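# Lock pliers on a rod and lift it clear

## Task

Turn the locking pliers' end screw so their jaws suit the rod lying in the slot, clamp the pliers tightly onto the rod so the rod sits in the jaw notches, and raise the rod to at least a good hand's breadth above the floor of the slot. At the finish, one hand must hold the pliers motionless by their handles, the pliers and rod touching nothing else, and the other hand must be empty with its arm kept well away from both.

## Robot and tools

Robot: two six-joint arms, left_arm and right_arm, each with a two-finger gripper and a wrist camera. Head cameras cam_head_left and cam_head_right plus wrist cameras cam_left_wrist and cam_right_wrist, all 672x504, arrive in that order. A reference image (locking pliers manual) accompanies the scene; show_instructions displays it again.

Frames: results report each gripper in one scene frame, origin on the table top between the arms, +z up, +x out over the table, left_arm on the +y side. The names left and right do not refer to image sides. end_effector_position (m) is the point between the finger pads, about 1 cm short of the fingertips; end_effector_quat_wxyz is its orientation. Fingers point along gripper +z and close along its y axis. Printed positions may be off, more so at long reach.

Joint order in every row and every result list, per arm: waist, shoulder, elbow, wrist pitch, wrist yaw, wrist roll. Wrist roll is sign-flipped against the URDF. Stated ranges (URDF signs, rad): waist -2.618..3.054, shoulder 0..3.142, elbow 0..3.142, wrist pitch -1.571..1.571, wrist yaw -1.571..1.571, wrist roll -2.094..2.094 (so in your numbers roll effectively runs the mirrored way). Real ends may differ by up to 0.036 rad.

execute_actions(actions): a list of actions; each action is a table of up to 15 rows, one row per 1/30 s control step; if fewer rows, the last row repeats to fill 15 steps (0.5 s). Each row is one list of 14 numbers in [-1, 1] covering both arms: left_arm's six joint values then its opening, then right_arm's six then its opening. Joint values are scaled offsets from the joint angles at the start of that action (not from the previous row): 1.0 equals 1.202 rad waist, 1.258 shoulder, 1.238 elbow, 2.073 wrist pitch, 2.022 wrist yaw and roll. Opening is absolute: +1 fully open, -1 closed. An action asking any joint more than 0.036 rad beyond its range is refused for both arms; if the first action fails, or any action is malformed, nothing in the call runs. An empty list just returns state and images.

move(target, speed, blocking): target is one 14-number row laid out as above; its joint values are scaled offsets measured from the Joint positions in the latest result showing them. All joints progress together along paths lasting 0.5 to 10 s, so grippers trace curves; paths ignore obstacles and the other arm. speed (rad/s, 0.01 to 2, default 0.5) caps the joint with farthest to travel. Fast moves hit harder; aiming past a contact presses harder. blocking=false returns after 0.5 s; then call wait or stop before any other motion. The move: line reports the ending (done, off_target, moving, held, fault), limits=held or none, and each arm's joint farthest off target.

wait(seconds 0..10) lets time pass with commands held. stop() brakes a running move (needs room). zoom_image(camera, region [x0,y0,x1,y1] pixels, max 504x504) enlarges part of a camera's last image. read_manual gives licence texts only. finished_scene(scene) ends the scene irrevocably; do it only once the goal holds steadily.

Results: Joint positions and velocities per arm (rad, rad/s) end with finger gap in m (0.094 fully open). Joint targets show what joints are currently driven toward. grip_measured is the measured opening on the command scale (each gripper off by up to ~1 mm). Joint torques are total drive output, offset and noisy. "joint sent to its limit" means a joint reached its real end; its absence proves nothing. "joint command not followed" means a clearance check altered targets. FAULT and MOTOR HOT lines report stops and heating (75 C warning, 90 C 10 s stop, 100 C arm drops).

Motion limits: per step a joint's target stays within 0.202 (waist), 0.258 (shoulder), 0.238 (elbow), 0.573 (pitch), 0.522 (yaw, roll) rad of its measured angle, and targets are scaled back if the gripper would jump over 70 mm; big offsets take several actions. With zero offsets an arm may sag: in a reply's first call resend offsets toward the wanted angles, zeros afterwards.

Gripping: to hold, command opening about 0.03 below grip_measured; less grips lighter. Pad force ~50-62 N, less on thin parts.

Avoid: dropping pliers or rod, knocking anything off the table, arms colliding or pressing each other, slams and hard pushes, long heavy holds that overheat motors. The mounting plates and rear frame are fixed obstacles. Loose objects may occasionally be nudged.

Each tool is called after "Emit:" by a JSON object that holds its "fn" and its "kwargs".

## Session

Emit:
{"fn": "execute_actions", "kwargs": {"actions": []}}

Scene clock: 0.00 s.
left_arm: end_effector_position=(+0.0498, +0.4543, +0.2171) grip_measured=+1.000 end_effector_quat_wxyz=(-0.101, -0.100, +0.967, -0.209) | right_arm: end_effector_position=(+0.1305, -0.5101, +0.1099) grip_measured=+1.000 end_effector_quat_wxyz=(+0.109, -0.249, +0.950, -0.152)
Joint names: [waist, shoulder, elbow, wrist pitch, wrist yaw, wrist roll]
Joint positions: left_arm=[ 1.187  1.802  1.311 -1.526 -0.027 -1.065  0.094] | right_arm=[-1.252  1.442  0.482 -0.299 -0.241  1.885  0.094]
Joint velocities: left_arm=[-0.022 -0.002  0.002  0.007 -0.037 -0.037  0.   ] | right_arm=[ 0.012 -0.007 -0.007 -0.051 -0.081 -0.037  0.   ]
Joint torques (N m, as the arm reports them, + toward a larger Joint positions number): no reading
Motor temperatures (°C, as the motors report them): left_arm=[23 27 24 21 24 23] | right_arm=[21 35 26 32 22 24]
Joint targets: left_arm=[1.187 1.789 1.320 -1.531 -0.022 -1.067] | right_arm=[-1.252 1.441 0.483 -0.313 -0.249 1.882]
camera_calibration (this result's frames):
cam_left_wrist: T_world_to_cam=[[0.503215, -0.821929, 0.266848, 0.290969], [-0.593612, -0.104366, 0.797955, -0.0672314], [-0.628012, -0.559947, -0.540426, 0.494433], [0, 0, 0, 1]] pos_world=[0.12418, 0.508996, 0.243207]
cam_right_wrist: T_world_to_cam=[[0.454605, -0.82153, 0.344127, -0.50995], [-0.878807, -0.350801, 0.323476, -0.0571631], [-0.145025, -0.449475, -0.881442, -0.0089798], [0, 0, 0, 1]] pos_world=[0.180288, -0.443028, 0.186063]

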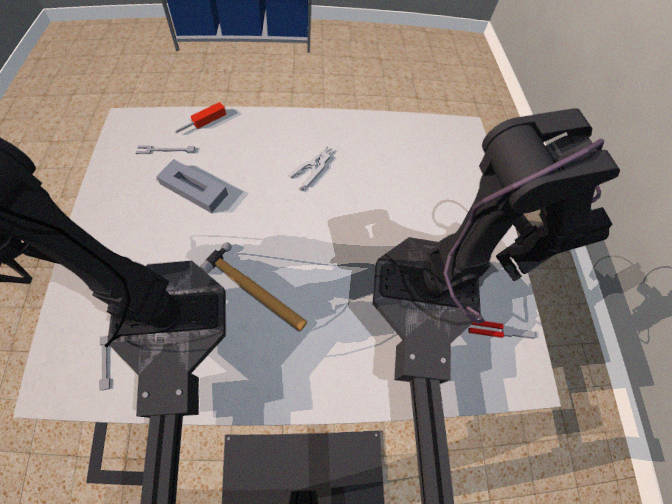

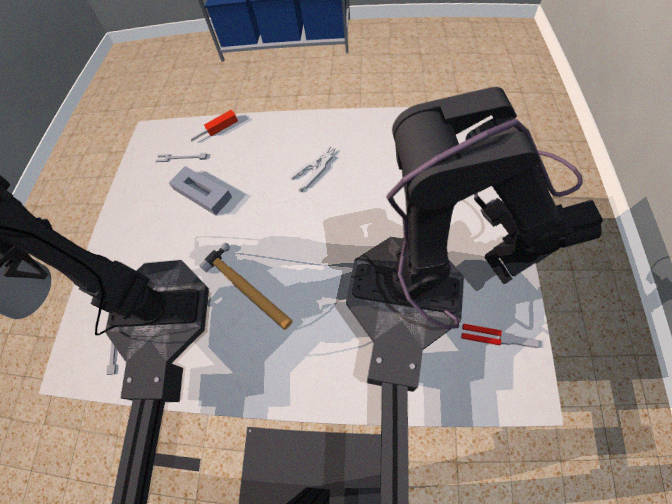

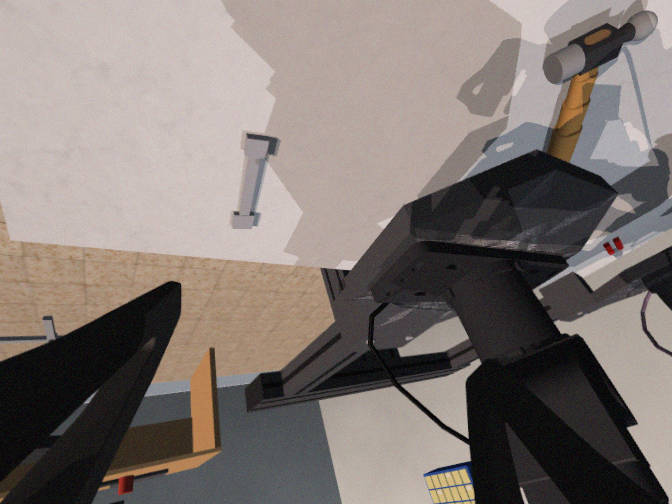

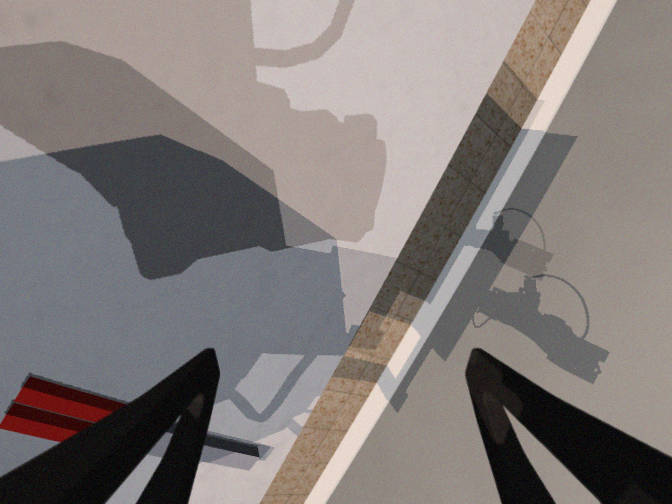

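Emit:
{"fn": "zoom_image", "kwargs": {"camera": "cam_head_left", "region": [270, 125, 360, 215]}}

Emit:
{"fn": "zoom_image", "kwargs": {"camera": "cam_head_left", "region": [140, 135, 250, 225]}}

Emit:
{"fn": "zoom_image", "kwargs": {"camera": "cam_head_right", "region": [270, 125, 360, 215]}}

Emit:
{"fn": "zoom_image", "kwargs": {"camera": "cam_head_right", "region": [150, 140, 260, 230]}}

Region (270, 125, 360, 215) of cam_head_left's 672x504 image, scaled by 5.600, with more detail than that image has.

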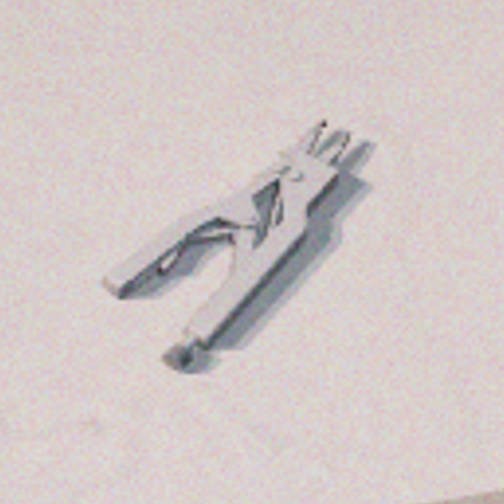

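Region (140, 135, 250, 225) of cam_head_left's 672x504 image, scaled by 4.582, with more detail than that image has; it fills the top 412 rows of this view, and the rest is white.

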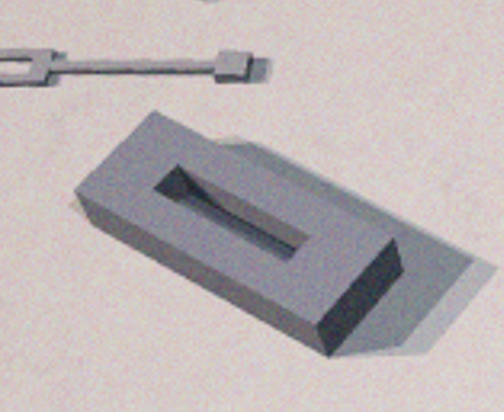

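Region (270, 125, 360, 215) of cam_head_right's 672x504 image, scaled by 5.600, with more detail than that image has.

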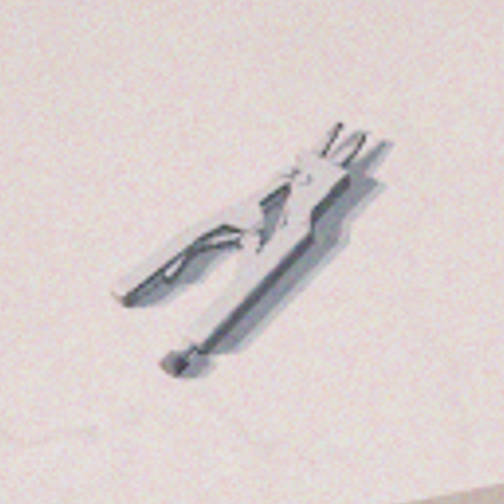

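Region (150, 140, 260, 230) of cam_head_right's 672x504 image, scaled by 4.582, with more detail than that image has; it fills the top 412 rows of this view, and the rest is white.

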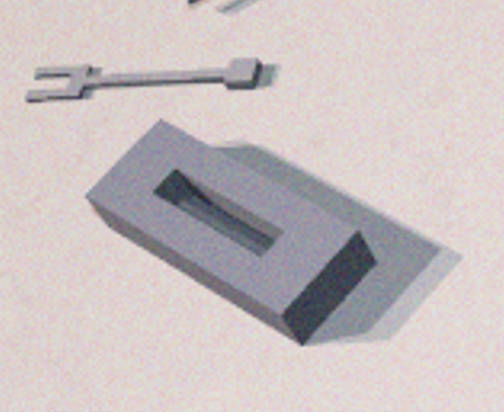

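Emit:
{"fn": "move", "kwargs": {"target": [-0.902,0.398,0.567,0.127,0.005,0.777,-0.55,0.832,0.285,0.62,-0.266,0.095,0.03,-0.3], "speed": 1.8}}

Scene clock: 42.40 s.
left_arm: end_effector_position=(+0.4270, +0.3279, +0.1751) grip_measured=-0.548 end_effector_quat_wxyz=(-0.016, -0.337, +0.941, -0.004) | right_arm: end_effector_position=(+0.3847, -0.4079, +0.1839) grip_measured=-0.298 end_effector_quat_wxyz=(-0.069, +0.689, -0.718, +0.072)
Joint names: [waist, shoulder, elbow, wrist pitch, wrist yaw, wrist roll]
Joint positions: left_arm=[ 0.096  2.307  1.985 -1.273 -0.008  0.501  0.021] | right_arm=[-0.254  1.785  1.228 -0.818 -0.051  1.937  0.033]
Joint velocities: left_arm=[ 0.002 -0.017  0.002 -0.007  0.022 -0.022 -0.001] | right_arm=[-0.007 -0.002  0.017 -0.066  0.022 -0.095  0.001]
Joint torques (N m, as the arm reports them, + toward a larger Joint positions number): left_arm=[  0.37 -13.62   6.48   0.35  -0.06   0.07] | right_arm=[ 0.48 -7.93  8.1   0.22 -0.01  0.08]
Motor temperatures (°C, as the motors report them): left_arm=[23 30 26 21 24 23] | right_arm=[21 35 27 31 22 24]
Joint targets: left_arm=[0.103 2.302 2.012 -1.263 -0.017 0.507] | right_arm=[-0.252 1.801 1.249 -0.851 -0.048 1.946]
move: off_target (left_arm, right_arm); limits=none; left_arm: farthest joint: the elbow, 0.028 radians from its target (0.702 radians at the start); right_arm: farthest joint: the wrist pitch, 0.032 radians from its target (0.551 radians at the start)
camera_calibration (this result's frames):
cam_left_wrist: T_world_to_cam=[[0.832856, -0.551467, -0.0472673, -0.165956], [-0.417016, -0.681359, 0.601538, 0.32528], [-0.363935, -0.481284, -0.797444, 0.544312], [0, 0, 0, 1]] pos_world=[0.471959, 0.392081, 0.230546]
cam_right_wrist: T_world_to_cam=[[0.980139, -0.0236802, 0.196895, -0.416693], [-0.113822, -0.880205, 0.460743, -0.357285], [0.162397, -0.474003, -0.865418, 0.00779912], [0, 0, 0, 1]] pos_world=[0.366483, -0.320655, 0.253411]

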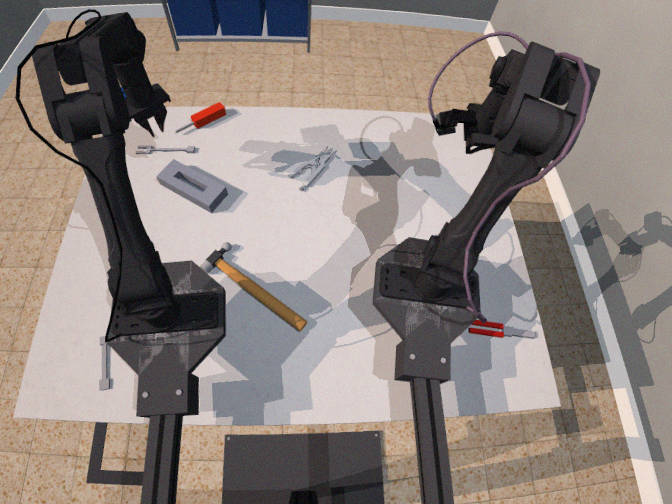

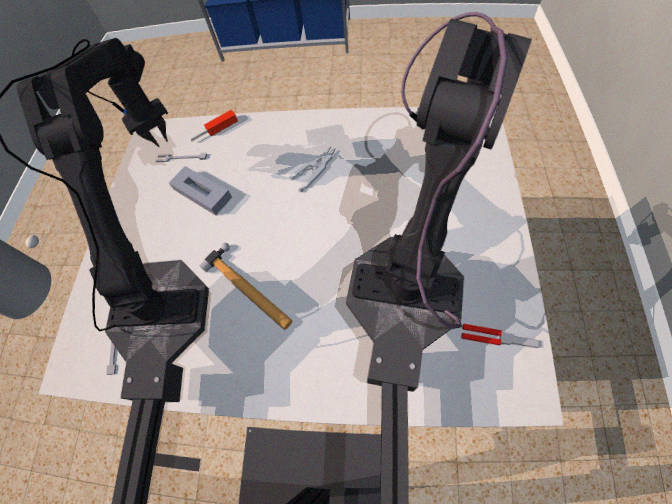

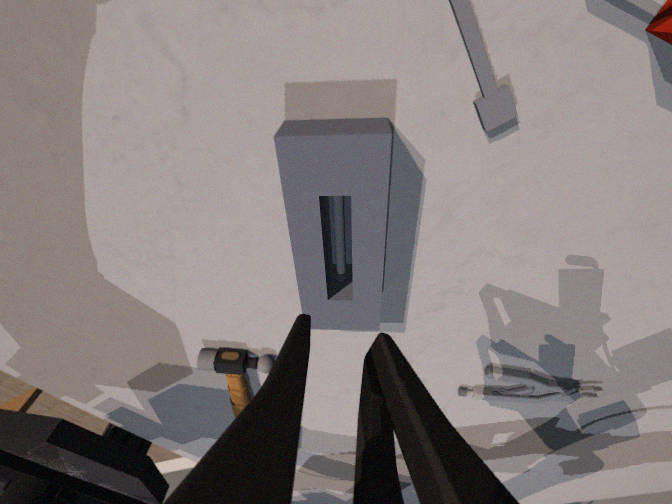

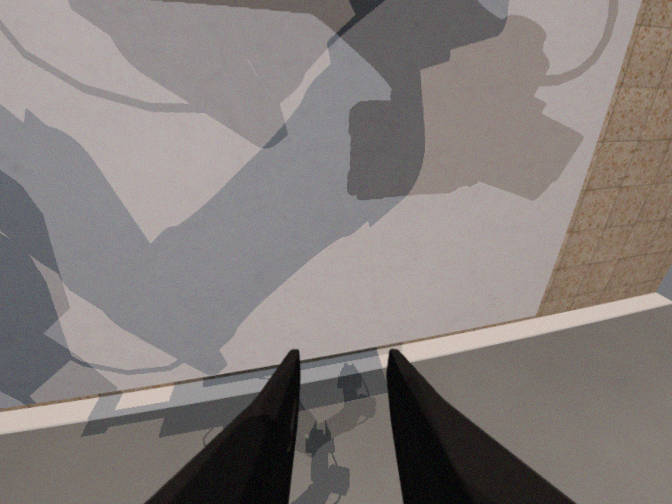

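Emit:
{"fn": "move", "kwargs": {"target": [0.003,-0.004,0.022,0.005,-0.004,0.003,-0.55,0.816,0.430,0.377,-0.064,0.027,0.03,-0.3], "speed": 1.4}}

Emit:
{"fn": "zoom_image", "kwargs": {"camera": "cam_left_wrist", "region": [270, 170, 410, 320]}}

Scene clock: 55.40 s.
left_arm: end_effector_position=(+0.4270, +0.3279, +0.1751) grip_measured=-0.548 end_effector_quat_wxyz=(-0.016, -0.337, +0.941, -0.004) | right_arm: end_effector_position=(+0.4092, -0.0334, +0.1025) grip_measured=-0.298 end_effector_quat_wxyz=(-0.013, +0.958, -0.285, -0.002)
Joint names: [waist, shoulder, elbow, wrist pitch, wrist yaw, wrist roll]
Joint positions: left_arm=[ 0.096  2.307  1.985 -1.273 -0.008  0.502  0.021] | right_arm=[ 0.732  2.318  1.673 -0.92   0.     1.987  0.033]
Joint velocities: left_arm=[-0.007 -0.002 -0.002 -0.022 -0.007  0.081 -0.001] | right_arm=[-0.012 -0.002 -0.002  0.022  0.051 -0.007 -0.   ]
Joint torques (N m, as the arm reports them, + toward a larger Joint positions number): left_arm=[  0.03 -13.63   6.5    0.36  -0.05   0.07] | right_arm=[ -0.27 -12.97   7.7   -0.09   0.03   0.1 ]
Motor temperatures (°C, as the motors report them): left_arm=[23 32 27 21 24 23] | right_arm=[21 36 28 31 22 24]
Joint targets: left_arm=[0.099 2.302 2.013 -1.262 -0.016 0.507] | right_arm=[0.726 2.326 1.695 -0.951 0.003 1.997]
move: off_target (left_arm, right_arm); limits=none; left_arm: farthest joint: the elbow, 0.027 radians from its target (0.027 radians at the start); right_arm: farthest joint: the wrist pitch, 0.031 radians from its target (0.132 radians at the start)
camera_calibration (this result's frames):
cam_left_wrist: T_world_to_cam=[[0.833485, -0.550513, -0.0473029, -0.166532], [-0.416223, -0.681854, 0.601526, 0.325106], [-0.363401, -0.481674, -0.797452, 0.544214], [0, 0, 0, 1]] pos_world=[0.471886, 0.392131, 0.230547]
cam_right_wrist: T_world_to_cam=[[0.531906, 0.846461, 0.0240808, -0.185528], [0.74685, -0.482334, 0.457787, -0.32595], [0.399114, -0.225515, -0.888736, 0.0247744], [0, 0, 0, 1]] pos_world=[0.332231, 0.005412, 0.175702]

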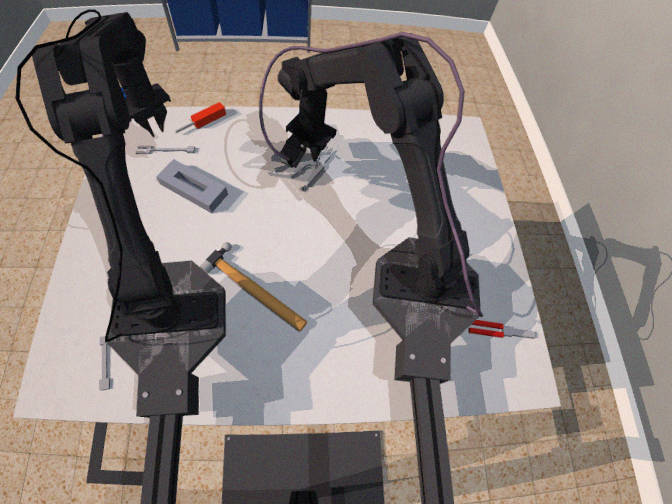

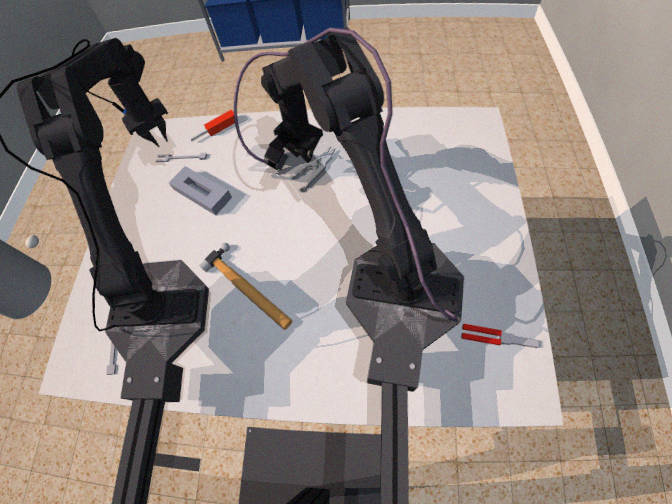

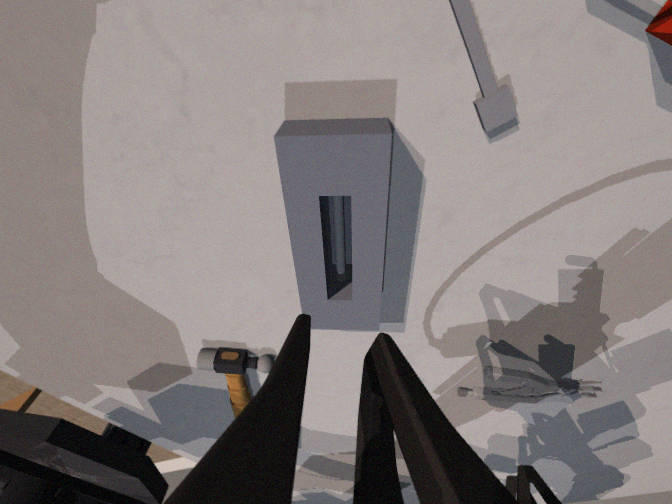

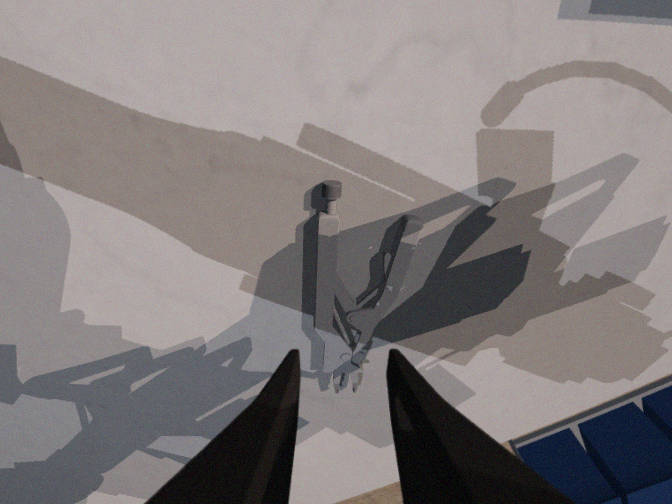

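Region (270, 170, 410, 320) of cam_left_wrist's 672x504 image, scaled by 3.360, with more detail than that image has; it fills the left 470 columns of this view, and the rest is white.

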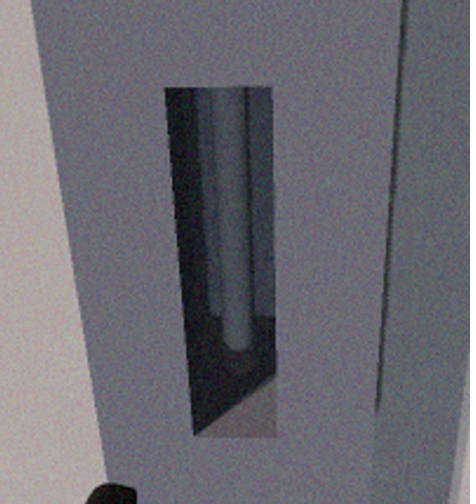

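Emit:
{"fn": "zoom_image", "kwargs": {"camera": "cam_right_wrist", "region": [260, 165, 450, 405]}}

Region (260, 165, 450, 405) of cam_right_wrist's 672x504 image, scaled by 2.100, with more detail than that image has; it fills the left 399 columns of this view, and the rest is white.

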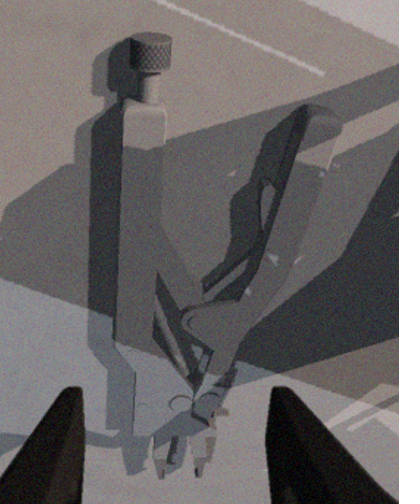

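Emit:
{"fn": "move", "kwargs": {"target": [0.003,-0.004,0.022,0.005,-0.004,0.003,-0.55,-0.008,0.1223,-0.0918,0.1167,0,-0.018,-0.4], "speed": 0.5}}

Scene clock: 94.83 s.
left_arm: end_effector_position=(+0.4270, +0.3279, +0.1751) grip_measured=-0.548 end_effector_quat_wxyz=(-0.016, -0.338, +0.941, -0.004) | right_arm: end_effector_position=(+0.4021, -0.0362, +0.0208) grip_measured=-0.397 end_effector_quat_wxyz=(-0.008, +0.955, -0.297, -0.006)
Joint names: [waist, shoulder, elbow, wrist pitch, wrist yaw, wrist roll]
Joint positions: left_arm=[ 0.096  2.307  1.985 -1.273 -0.008  0.504  0.021] | right_arm=[ 0.732  2.463  1.573 -0.687  0.001  1.961  0.028]
Joint velocities: left_arm=[-0.012 -0.002 -0.017 -0.051  0.051  0.007 -0.   ] | right_arm=[-0.012 -0.002 -0.007 -0.022 -0.037  0.051 -0.   ]
Joint torques (N m, as the arm reports them, + toward a larger Joint positions number): left_arm=[  0.03 -13.62   6.49   0.36  -0.05   0.07] | right_arm=[ -0.59 -13.27   4.09   0.28   0.    -0.11]
Motor temperatures (°C, as the motors report them): left_arm=[23 35 27 21 24 23] | right_arm=[21 41 29 29 22 24]
Joint targets: left_arm=[0.099 2.302 2.013 -1.262 -0.016 0.509] | right_arm=[0.723 2.472 1.560 -0.678 -0.000 1.951]
move: off_target (left_arm); limits=none; left_arm: farthest joint: the elbow, 0.027 radians from its target (0.027 radians at the start); right_arm: farthest joint: the elbow, 0.013 radians from its target (0.114 radians at the start)
camera_calibration (this result's frames):
cam_left_wrist: T_world_to_cam=[[0.834323, -0.549239, -0.0473504, -0.167299], [-0.415165, -0.682514, 0.601509, 0.324873], [-0.36269, -0.482194, -0.797462, 0.544082], [0, 0, 0, 1]] pos_world=[0.47179, 0.392197, 0.230548]
cam_right_wrist: T_world_to_cam=[[0.553666, 0.832665, 0.0110524, -0.186444], [0.739677, -0.497845, 0.452801, -0.282195], [0.382534, -0.242525, -0.891543, -0.0394956], [0, 0, 0, 1]] pos_world=[0.327069, 0.00517731, 0.0946267]

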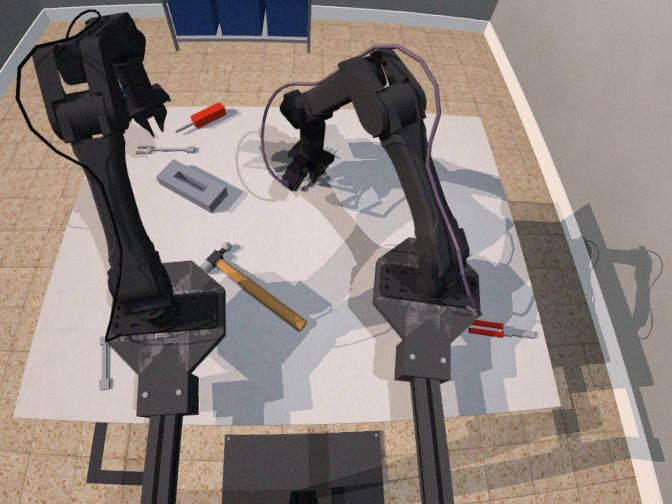

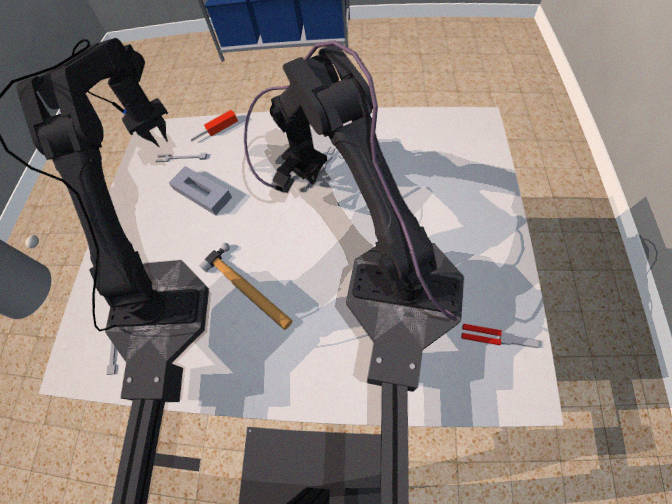

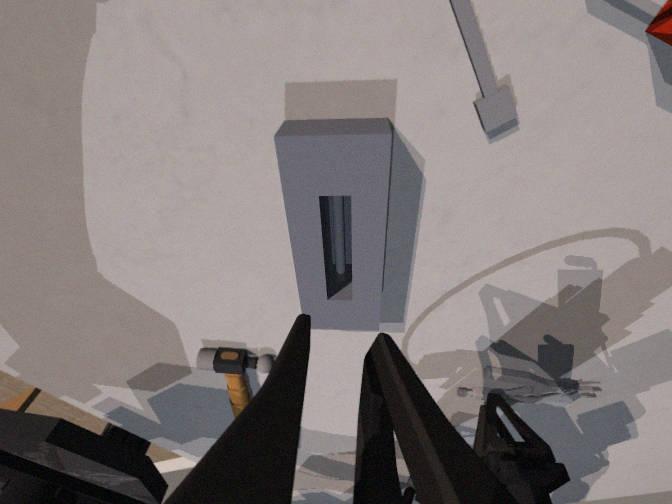

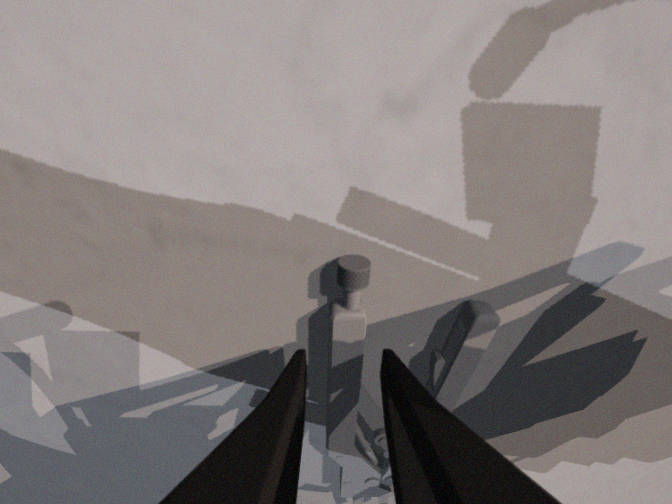

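Emit:
{"fn": "execute_actions", "kwargs": {"actions": [[[0.003,-0.004,0.022,0.005,-0.004,0.002,-0.55,-0.004,0.009,-0.011,0.005,0,-0.004,-0.42],[0.003,-0.004,0.022,0.005,-0.004,0.002,-0.55,-0.004,0.011,-0.011,0.006,0,-0.004,-0.44],[0.003,-0.004,0.022,0.005,-0.004,0.002,-0.55,-0.004,0.013,-0.011,0.008,0,-0.004,-0.46],[0.003,-0.004,0.022,0.005,-0.004,0.002,-0.55,-0.004,0.015,-0.011,0.009,0,-0.004,-0.48],[0.003,-0.004,0.022,0.005,-0.004,0.002,-0.55,-0.004,0.017,-0.011,0.011,0,-0.004,-0.50],[0.003,-0.004,0.022,0.005,-0.004,0.002,-0.55,-0.004,0.019,-0.011,0.012,0,-0.004,-0.52],[0.003,-0.004,0.022,0.005,-0.004,0.002,-0.55,-0.004,0.021,-0.011,0.013,0,-0.004,-0.54],[0.003,-0.004,0.022,0.005,-0.004,0.002,-0.55,-0.004,0.022,-0.011,0.014,0,-0.004,-0.56],[0.003,-0.004,0.022,0.005,-0.004,0.002,-0.55,-0.004,0.022,-0.011,0.014,0,-0.004,-0.58],[0.003,-0.004,0.022,0.005,-0.004,0.002,-0.55,-0.004,0.022,-0.011,0.014,0,-0.004,-0.60]]]}}

Scene clock: 103.20 s.
left_arm: end_effector_position=(+0.4270, +0.3279, +0.1751) grip_measured=-0.548 end_effector_quat_wxyz=(-0.016, -0.338, +0.941, -0.004) | right_arm: end_effector_position=(+0.4036, -0.0351, +0.0162) grip_measured=-0.597 end_effector_quat_wxyz=(-0.010, +0.955, -0.297, -0.004)
Joint names: [waist, shoulder, elbow, wrist pitch, wrist yaw, wrist roll]
Joint positions: left_arm=[ 0.096  2.307  1.985 -1.273 -0.008  0.504  0.021] | right_arm=[ 0.732  2.475  1.573 -0.669  0.001  1.961  0.019]
Joint velocities: left_arm=[-0.002  0.002  0.002  0.037 -0.022  0.037  0.   ] | right_arm=[ 0.012  0.017 -0.007  0.007  0.11   0.022 -0.001]
Joint torques (N m, as the arm reports them, + toward a larger Joint positions number): left_arm=[  0.02 -13.64   6.5    0.36  -0.05   0.06] | right_arm=[ -0.19 -12.61   3.98   0.32   0.    -0.1 ]
Motor temperatures (°C, as the motors report them): left_arm=[23 35 27 21 24 23] | right_arm=[21 42 28 29 22 24]
Joint targets: left_arm=[0.099 2.302 2.013 -1.262 -0.016 0.508] | right_arm=[0.728 2.491 1.559 -0.658 0.001 1.953]
camera_calibration (this result's frames):
cam_left_wrist: T_world_to_cam=[[0.834323, -0.549239, -0.0473504, -0.167299], [-0.415165, -0.682514, 0.601509, 0.324873], [-0.36269, -0.482194, -0.797462, 0.544082], [0, 0, 0, 1]] pos_world=[0.47179, 0.392197, 0.230548]
cam_right_wrist: T_world_to_cam=[[0.553697, 0.832538, 0.0173553, -0.188274], [0.736997, -0.499644, 0.455183, -0.279696], [0.387629, -0.239243, -0.890229, -0.0459087], [0, 0, 0, 1]] pos_world=[0.328178, 0.00601323, 0.0897114]

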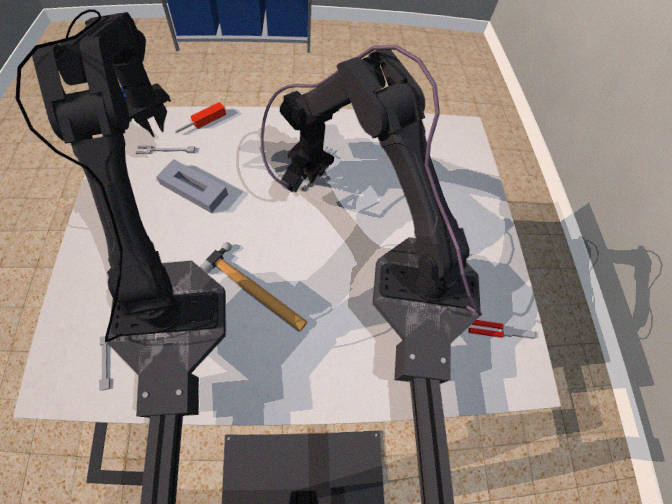

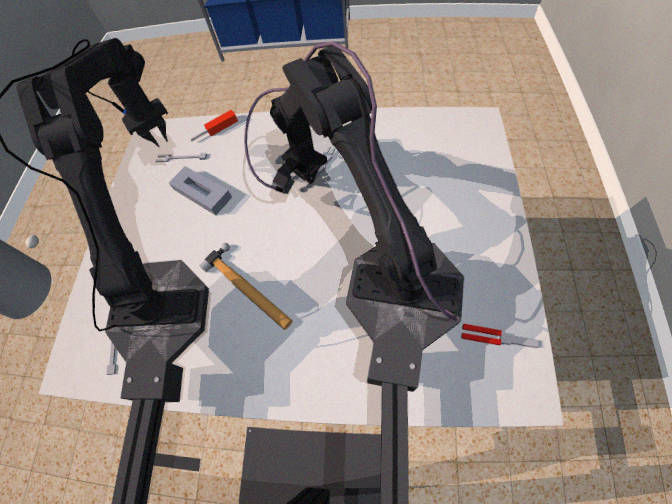

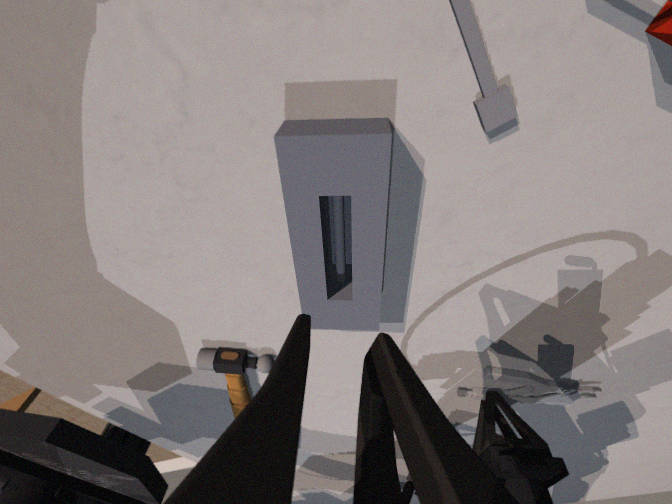

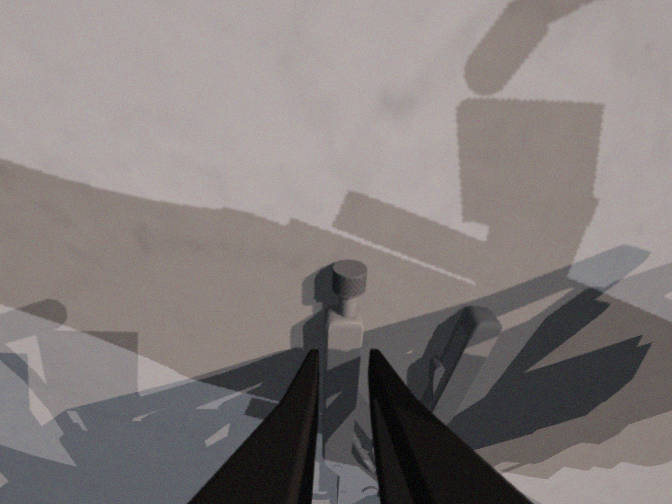

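Emit:
{"fn": "execute_actions", "kwargs": {"actions": [[[0.003,-0.004,0.022,0.005,-0.004,0.002,-0.55,-0.003,0.016,-0.011,0.005,0,-0.004,-0.60],[0.003,-0.004,0.022,0.005,-0.004,0.002,-0.55,-0.003,0.019,-0.011,0.006,0,-0.004,-0.61],[0.003,-0.004,0.022,0.005,-0.004,0.002,-0.55,-0.003,0.021,-0.011,0.007,0,-0.004,-0.62],[0.003,-0.004,0.022,0.005,-0.004,0.002,-0.55,-0.003,0.021,-0.011,0.007,0,-0.004,-0.63],[0.003,-0.004,0.022,0.005,-0.004,0.002,-0.55,-0.003,0.021,-0.011,0.007,0,-0.004,-0.64],[0.003,-0.004,0.022,0.005,-0.004,0.002,-0.55,-0.003,0.021,-0.011,0.007,0,-0.004,-0.65],[0.003,-0.004,0.022,0.005,-0.004,0.002,-0.55,-0.003,0.021,-0.011,0.007,0,-0.004,-0.665],[0.003,-0.004,0.022,0.005,-0.004,0.002,-0.55,-0.003,0.021,-0.011,0.007,0,-0.004,-0.68],[0.003,-0.004,0.022,0.005,-0.004,0.002,-0.55,-0.003,0.021,-0.011,0.007,0,-0.004,-0.70],[0.003,-0.004,0.022,0.005,-0.004,0.002,-0.55,-0.003,0.021,-0.011,0.007,0,-0.004,-0.72],[0.003,-0.004,0.022,0.005,-0.004,0.002,-0.55,-0.003,0.021,-0.011,0.007,0,-0.004,-0.74],[0.003,-0.004,0.022,0.005,-0.004,0.002,-0.55,-0.003,0.021,-0.011,0.007,0,-0.004,-0.76],[0.003,-0.004,0.022,0.005,-0.004,0.002,-0.55,-0.003,0.021,-0.011,0.007,0,-0.004,-0.78],[0.003,-0.004,0.022,0.005,-0.004,0.002,-0.55,-0.003,0.021,-0.011,0.007,0,-0.004,-0.80],[0.003,-0.004,0.022,0.005,-0.004,0.002,-0.55,-0.003,0.021,-0.011,0.007,0,-0.004,-0.81]]]}}

Scene clock: 114.50 s.
left_arm: end_effector_position=(+0.4270, +0.3279, +0.1751) grip_measured=-0.548 end_effector_quat_wxyz=(-0.016, -0.338, +0.941, -0.004) | right_arm: end_effector_position=(+0.4034, -0.0353, +0.0136) grip_measured=-0.753 end_effector_quat_wxyz=(-0.009, +0.955, -0.298, -0.004)
Joint names: [waist, shoulder, elbow, wrist pitch, wrist yaw, wrist roll]
Joint positions: left_arm=[ 0.096  2.307  1.985 -1.273 -0.008  0.504  0.021] | right_arm=[ 0.732  2.481  1.573 -0.664  0.001  1.96   0.012]
Joint velocities: left_arm=[-0.012 -0.007 -0.012  0.051 -0.022  0.037 -0.   ] | right_arm=[-0.017 -0.002 -0.007  0.007 -0.022 -0.022  0.   ]
Joint torques (N m, as the arm reports them, + toward a larger Joint positions number): left_arm=[  0.02 -13.63   6.5    0.36  -0.05   0.06] | right_arm=[ -0.04 -12.28   4.08   0.3    0.    -0.09]
Motor temperatures (°C, as the motors report them): left_arm=[23 35 28 21 24 23] | right_arm=[21 42 28 29 22 24]
Joint targets: left_arm=[0.099 2.302 2.013 -1.262 -0.016 0.508] | right_arm=[0.729 2.502 1.559 -0.654 0.001 1.953]
camera_calibration (this result's frames):
cam_left_wrist: T_world_to_cam=[[0.834323, -0.549239, -0.0473504, -0.167299], [-0.415165, -0.682514, 0.601509, 0.324873], [-0.36269, -0.482194, -0.797462, 0.544082], [0, 0, 0, 1]] pos_world=[0.47179, 0.392197, 0.230548]
cam_right_wrist: T_world_to_cam=[[0.554328, 0.832152, 0.0156424, -0.18816], [0.737027, -0.49952, 0.455271, -0.278467], [0.386668, -0.24084, -0.890216, -0.0479042], [0, 0, 0, 1]] pos_world=[0.328063, 0.00594055, 0.0870762]

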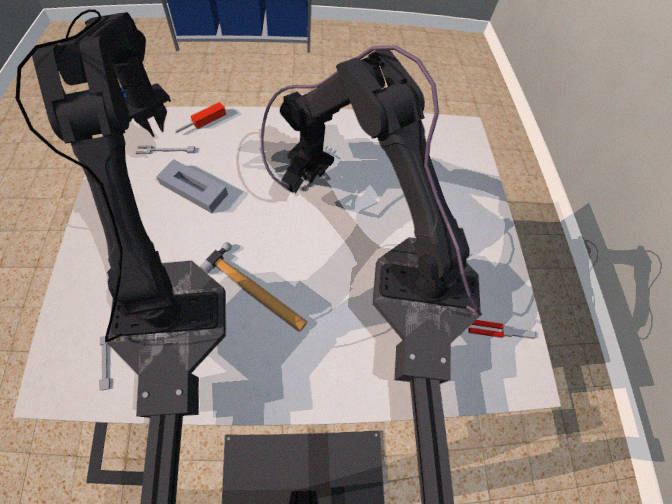

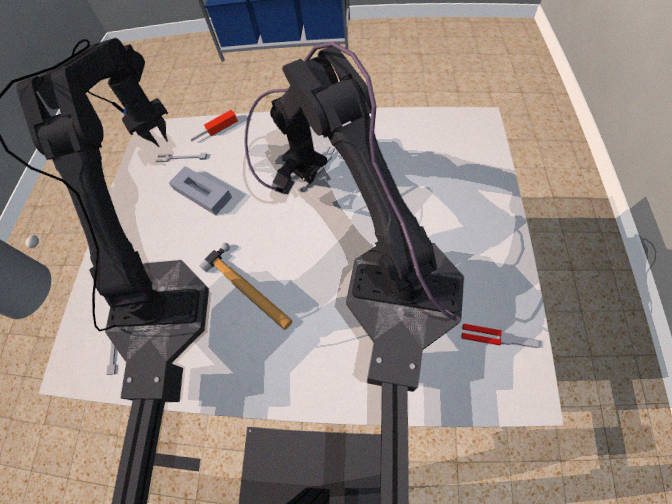

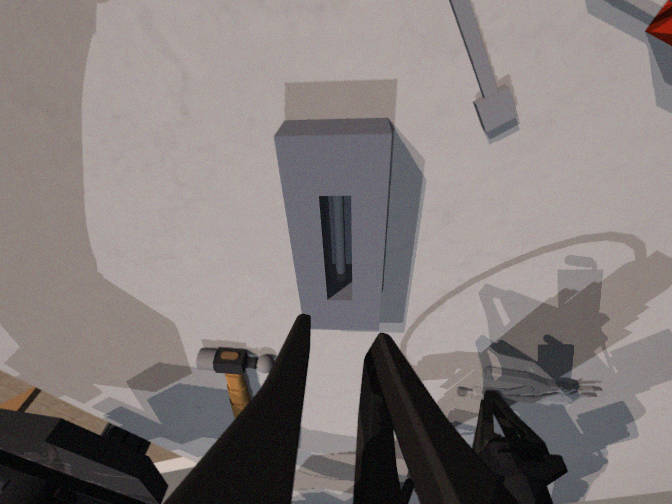

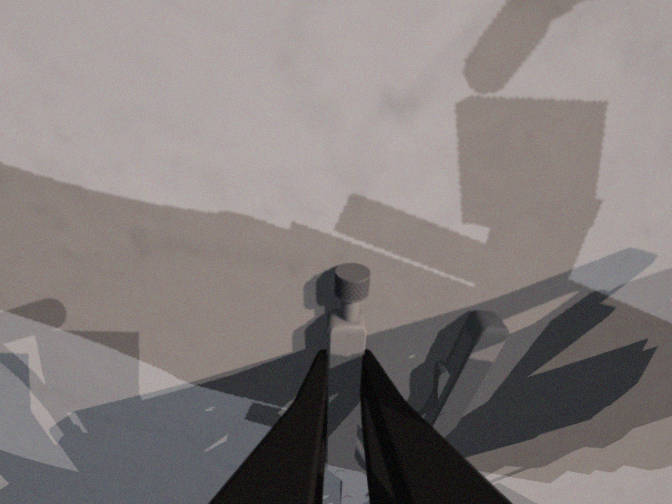

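Emit:
{"fn": "execute_actions", "kwargs": {"actions": [[[0.003,-0.004,0.022,0.005,-0.004,0.002,-0.55,0,0.008,-0.008,0.005,0,0,-0.79],[0.003,-0.004,0.022,0.005,-0.004,0.002,-0.55,0,-0.002,-0.005,0.005,0,0,-0.79],[0.003,-0.004,0.022,0.005,-0.004,0.002,-0.55,0,-0.012,-0.003,0.005,0,0,-0.79],[0.003,-0.004,0.022,0.005,-0.004,0.002,-0.55,0,-0.020,0,0.005,0,0,-0.79],[0.003,-0.004,0.022,0.005,-0.004,0.002,-0.55,0,-0.027,0,0.005,0,0,-0.79],[0.003,-0.004,0.022,0.005,-0.004,0.002,-0.55,0,-0.034,0,0.005,0,0,-0.79],[0.003,-0.004,0.022,0.005,-0.004,0.002,-0.55,0,-0.041,0,0.005,0,0,-0.79],[0.003,-0.004,0.022,0.005,-0.004,0.002,-0.55,0,-0.048,0,0.005,0,-0.005,-0.79],[0.003,-0.004,0.022,0.005,-0.004,0.002,-0.55,0,-0.055,0,0.005,0,-0.01,-0.79],[0.003,-0.004,0.022,0.005,-0.004,0.002,-0.55,0,-0.062,0,0.005,0,-0.015,-0.79],[0.003,-0.004,0.022,0.005,-0.004,0.002,-0.55,0,-0.069,0,0.005,0,-0.02,-0.79],[0.003,-0.004,0.022,0.005,-0.004,0.002,-0.55,0,-0.075,0,0.005,0,-0.025,-0.79],[0.003,-0.004,0.022,0.005,-0.004,0.002,-0.55,0,-0.080,0,0.005,0,-0.03,-0.79],[0.003,-0.004,0.022,0.005,-0.004,0.002,-0.55,0,-0.084,0,0.005,0,-0.035,-0.79],[0.003,-0.004,0.022,0.005,-0.004,0.002,-0.55,0,-0.086,0,0.005,0,-0.04,-0.79]]]}}

Emit:
{"fn": "move", "kwargs": {"target": [0.003,-0.004,0.022,0.005,-0.004,0.002,-0.55,0.24,-0.20,-0.25,0.56,0,-0.85,-0.79], "speed": 1.8}}

Scene clock: 172.70 s.
left_arm: end_effector_position=(+0.4270, +0.3279, +0.1751) grip_measured=-0.548 end_effector_quat_wxyz=(-0.016, -0.338, +0.941, -0.004) | right_arm: end_effector_position=(+0.4185, -0.0263, +0.0465) grip_measured=-0.753 end_effector_quat_wxyz=(-0.040, +0.948, -0.315, +0.021)
Joint names: [waist, shoulder, elbow, wrist pitch, wrist yaw, wrist roll]
Joint positions: left_arm=[ 0.096  2.307  1.985 -1.273 -0.008  0.504  0.021] | right_arm=[ 0.732  2.402  1.573 -0.664  0.001  1.924  0.012]
Joint velocities: left_arm=[ 0.002  0.002 -0.002  0.022  0.037  0.037  0.   ] | right_arm=[ 0.002 -0.242 -0.012  0.022  0.037 -0.286  0.002]
Joint torques (N m, as the arm reports them, + toward a larger Joint positions number): left_arm=[  0.03 -13.63   6.49   0.36  -0.05   0.06] | right_arm=[  0.24 -15.21   5.5    0.48   0.    -0.13]
Motor temperatures (°C, as the motors report them): left_arm=[23 36 28 21 24 23] | right_arm=[21 42 27 28 22 24]
Joint targets: left_arm=[0.099 2.302 2.013 -1.262 -0.016 0.508] | right_arm=[0.732 2.373 1.573 -0.653 0.001 1.879]
camera_calibration (this result's frames):
cam_left_wrist: T_world_to_cam=[[0.834323, -0.549239, -0.0473504, -0.167299], [-0.415165, -0.682514, 0.601509, 0.324873], [-0.36269, -0.482194, -0.797462, 0.544082], [0, 0, 0, 1]] pos_world=[0.47179, 0.392197, 0.230548]
cam_right_wrist: T_world_to_cam=[[0.582227, 0.80814, 0.0890063, -0.220334], [0.686711, -0.54742, 0.478288, -0.281372], [0.435247, -0.21735, -0.873681, -0.0427036], [0, 0, 0, 1]] pos_world=[0.340092, 0.0147501, 0.116879]

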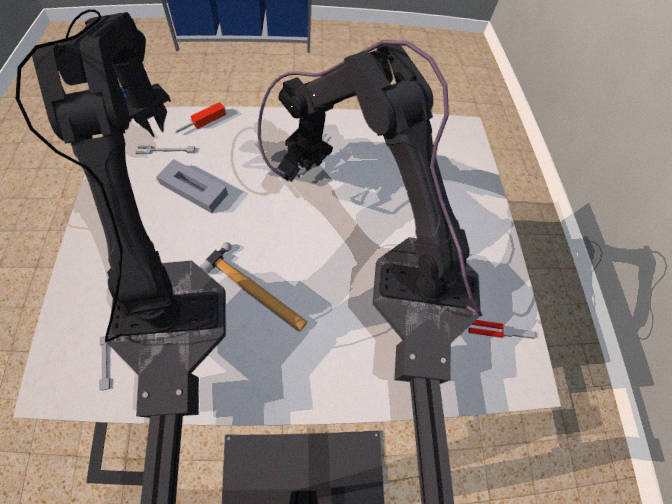

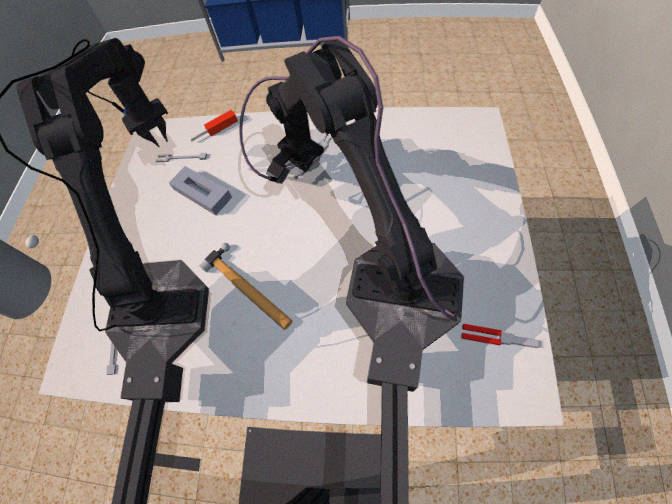

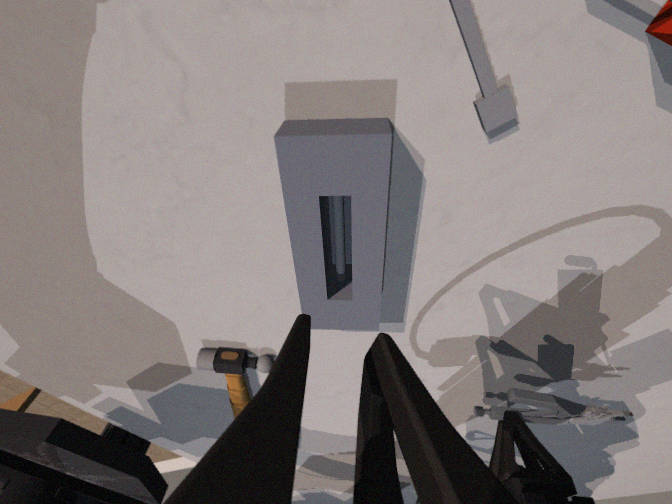

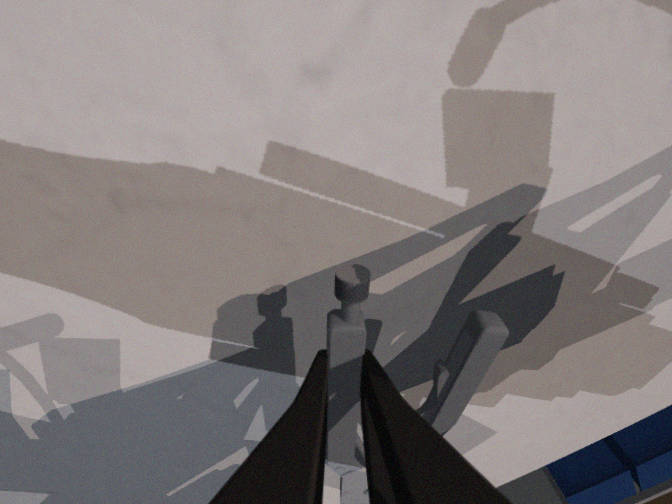

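Scene clock: 174.80 s.
left_arm: end_effector_position=(+0.4270, +0.3279, +0.1751) grip_measured=-0.548 end_effector_quat_wxyz=(-0.016, -0.338, +0.941, -0.004) | right_arm: end_effector_position=(+0.4326, +0.1766, +0.2139) grip_measured=-0.754 end_effector_quat_wxyz=(+0.507, -0.428, +0.727, +0.176)
Joint names: [waist, shoulder, elbow, wrist pitch, wrist yaw, wrist roll]
Joint positions: left_arm=[ 0.096  2.307  1.985 -1.273 -0.008  0.504  0.021] | right_arm=[1.016 2.175 1.271 0.45  0.002 0.214 0.012]
Joint velocities: left_arm=[-0.002 -0.012  0.002  0.051 -0.007  0.081  0.   ] | right_arm=[-0.002  0.017 -0.007 -0.037  0.037  0.007 -0.001]
Joint torques (N m, as the arm reports them, + toward a larger Joint positions number): left_arm=[  0.03 -13.63   6.5    0.36  -0.06   0.06] | right_arm=[  0.55 -15.34   6.02   2.36   0.    -0.05]
Motor temperatures (°C, as the motors report them): left_arm=[23 36 28 21 24 23] | right_arm=[21 43 27 28 22 24]
Joint targets: left_arm=[0.099 2.302 2.013 -1.262 -0.016 0.508] | right_arm=[1.021 2.151 1.263 0.497 0.001 0.205]
move: off_target (left_arm, right_arm); limits=none; left_arm: farthest joint: the elbow, 0.027 radians from its target (0.027 radians at the start); right_arm: farthest joint: the wrist pitch, 0.047 radians from its target (1.160 radians at the start)
camera_calibration (this result's frames):
cam_left_wrist: T_world_to_cam=[[0.834323, -0.549239, -0.0473504, -0.167299], [-0.415165, -0.682514, 0.601509, 0.324873], [-0.36269, -0.482194, -0.797462, 0.544082], [0, 0, 0, 1]] pos_world=[0.47179, 0.392197, 0.230548]
cam_right_wrist: T_world_to_cam=[[0.802952, -0.564032, 0.192707, -0.282697], [-0.367907, -0.723373, -0.584274, 0.454602], [0.468949, 0.398246, -0.788345, -0.0000496046], [0, 0, 0, 1]] pos_world=[0.394267, 0.169416, 0.320051]

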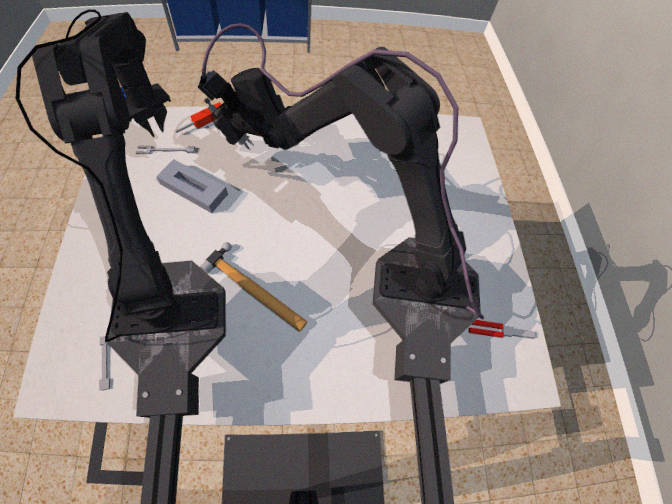

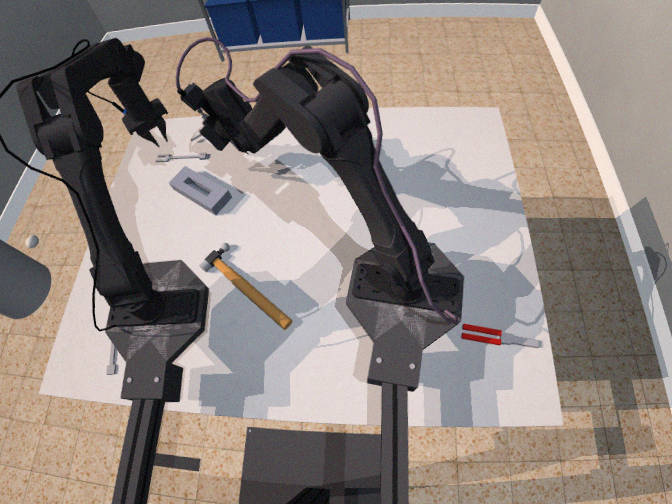

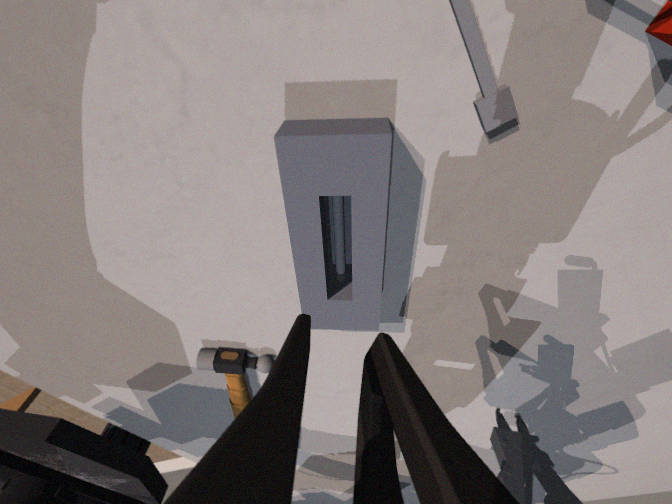

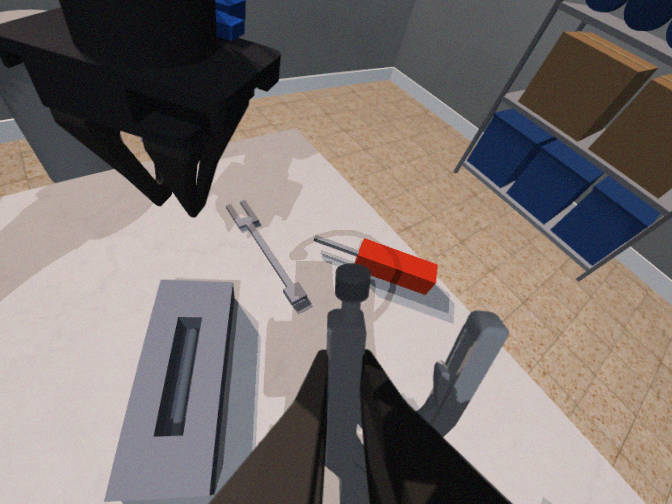

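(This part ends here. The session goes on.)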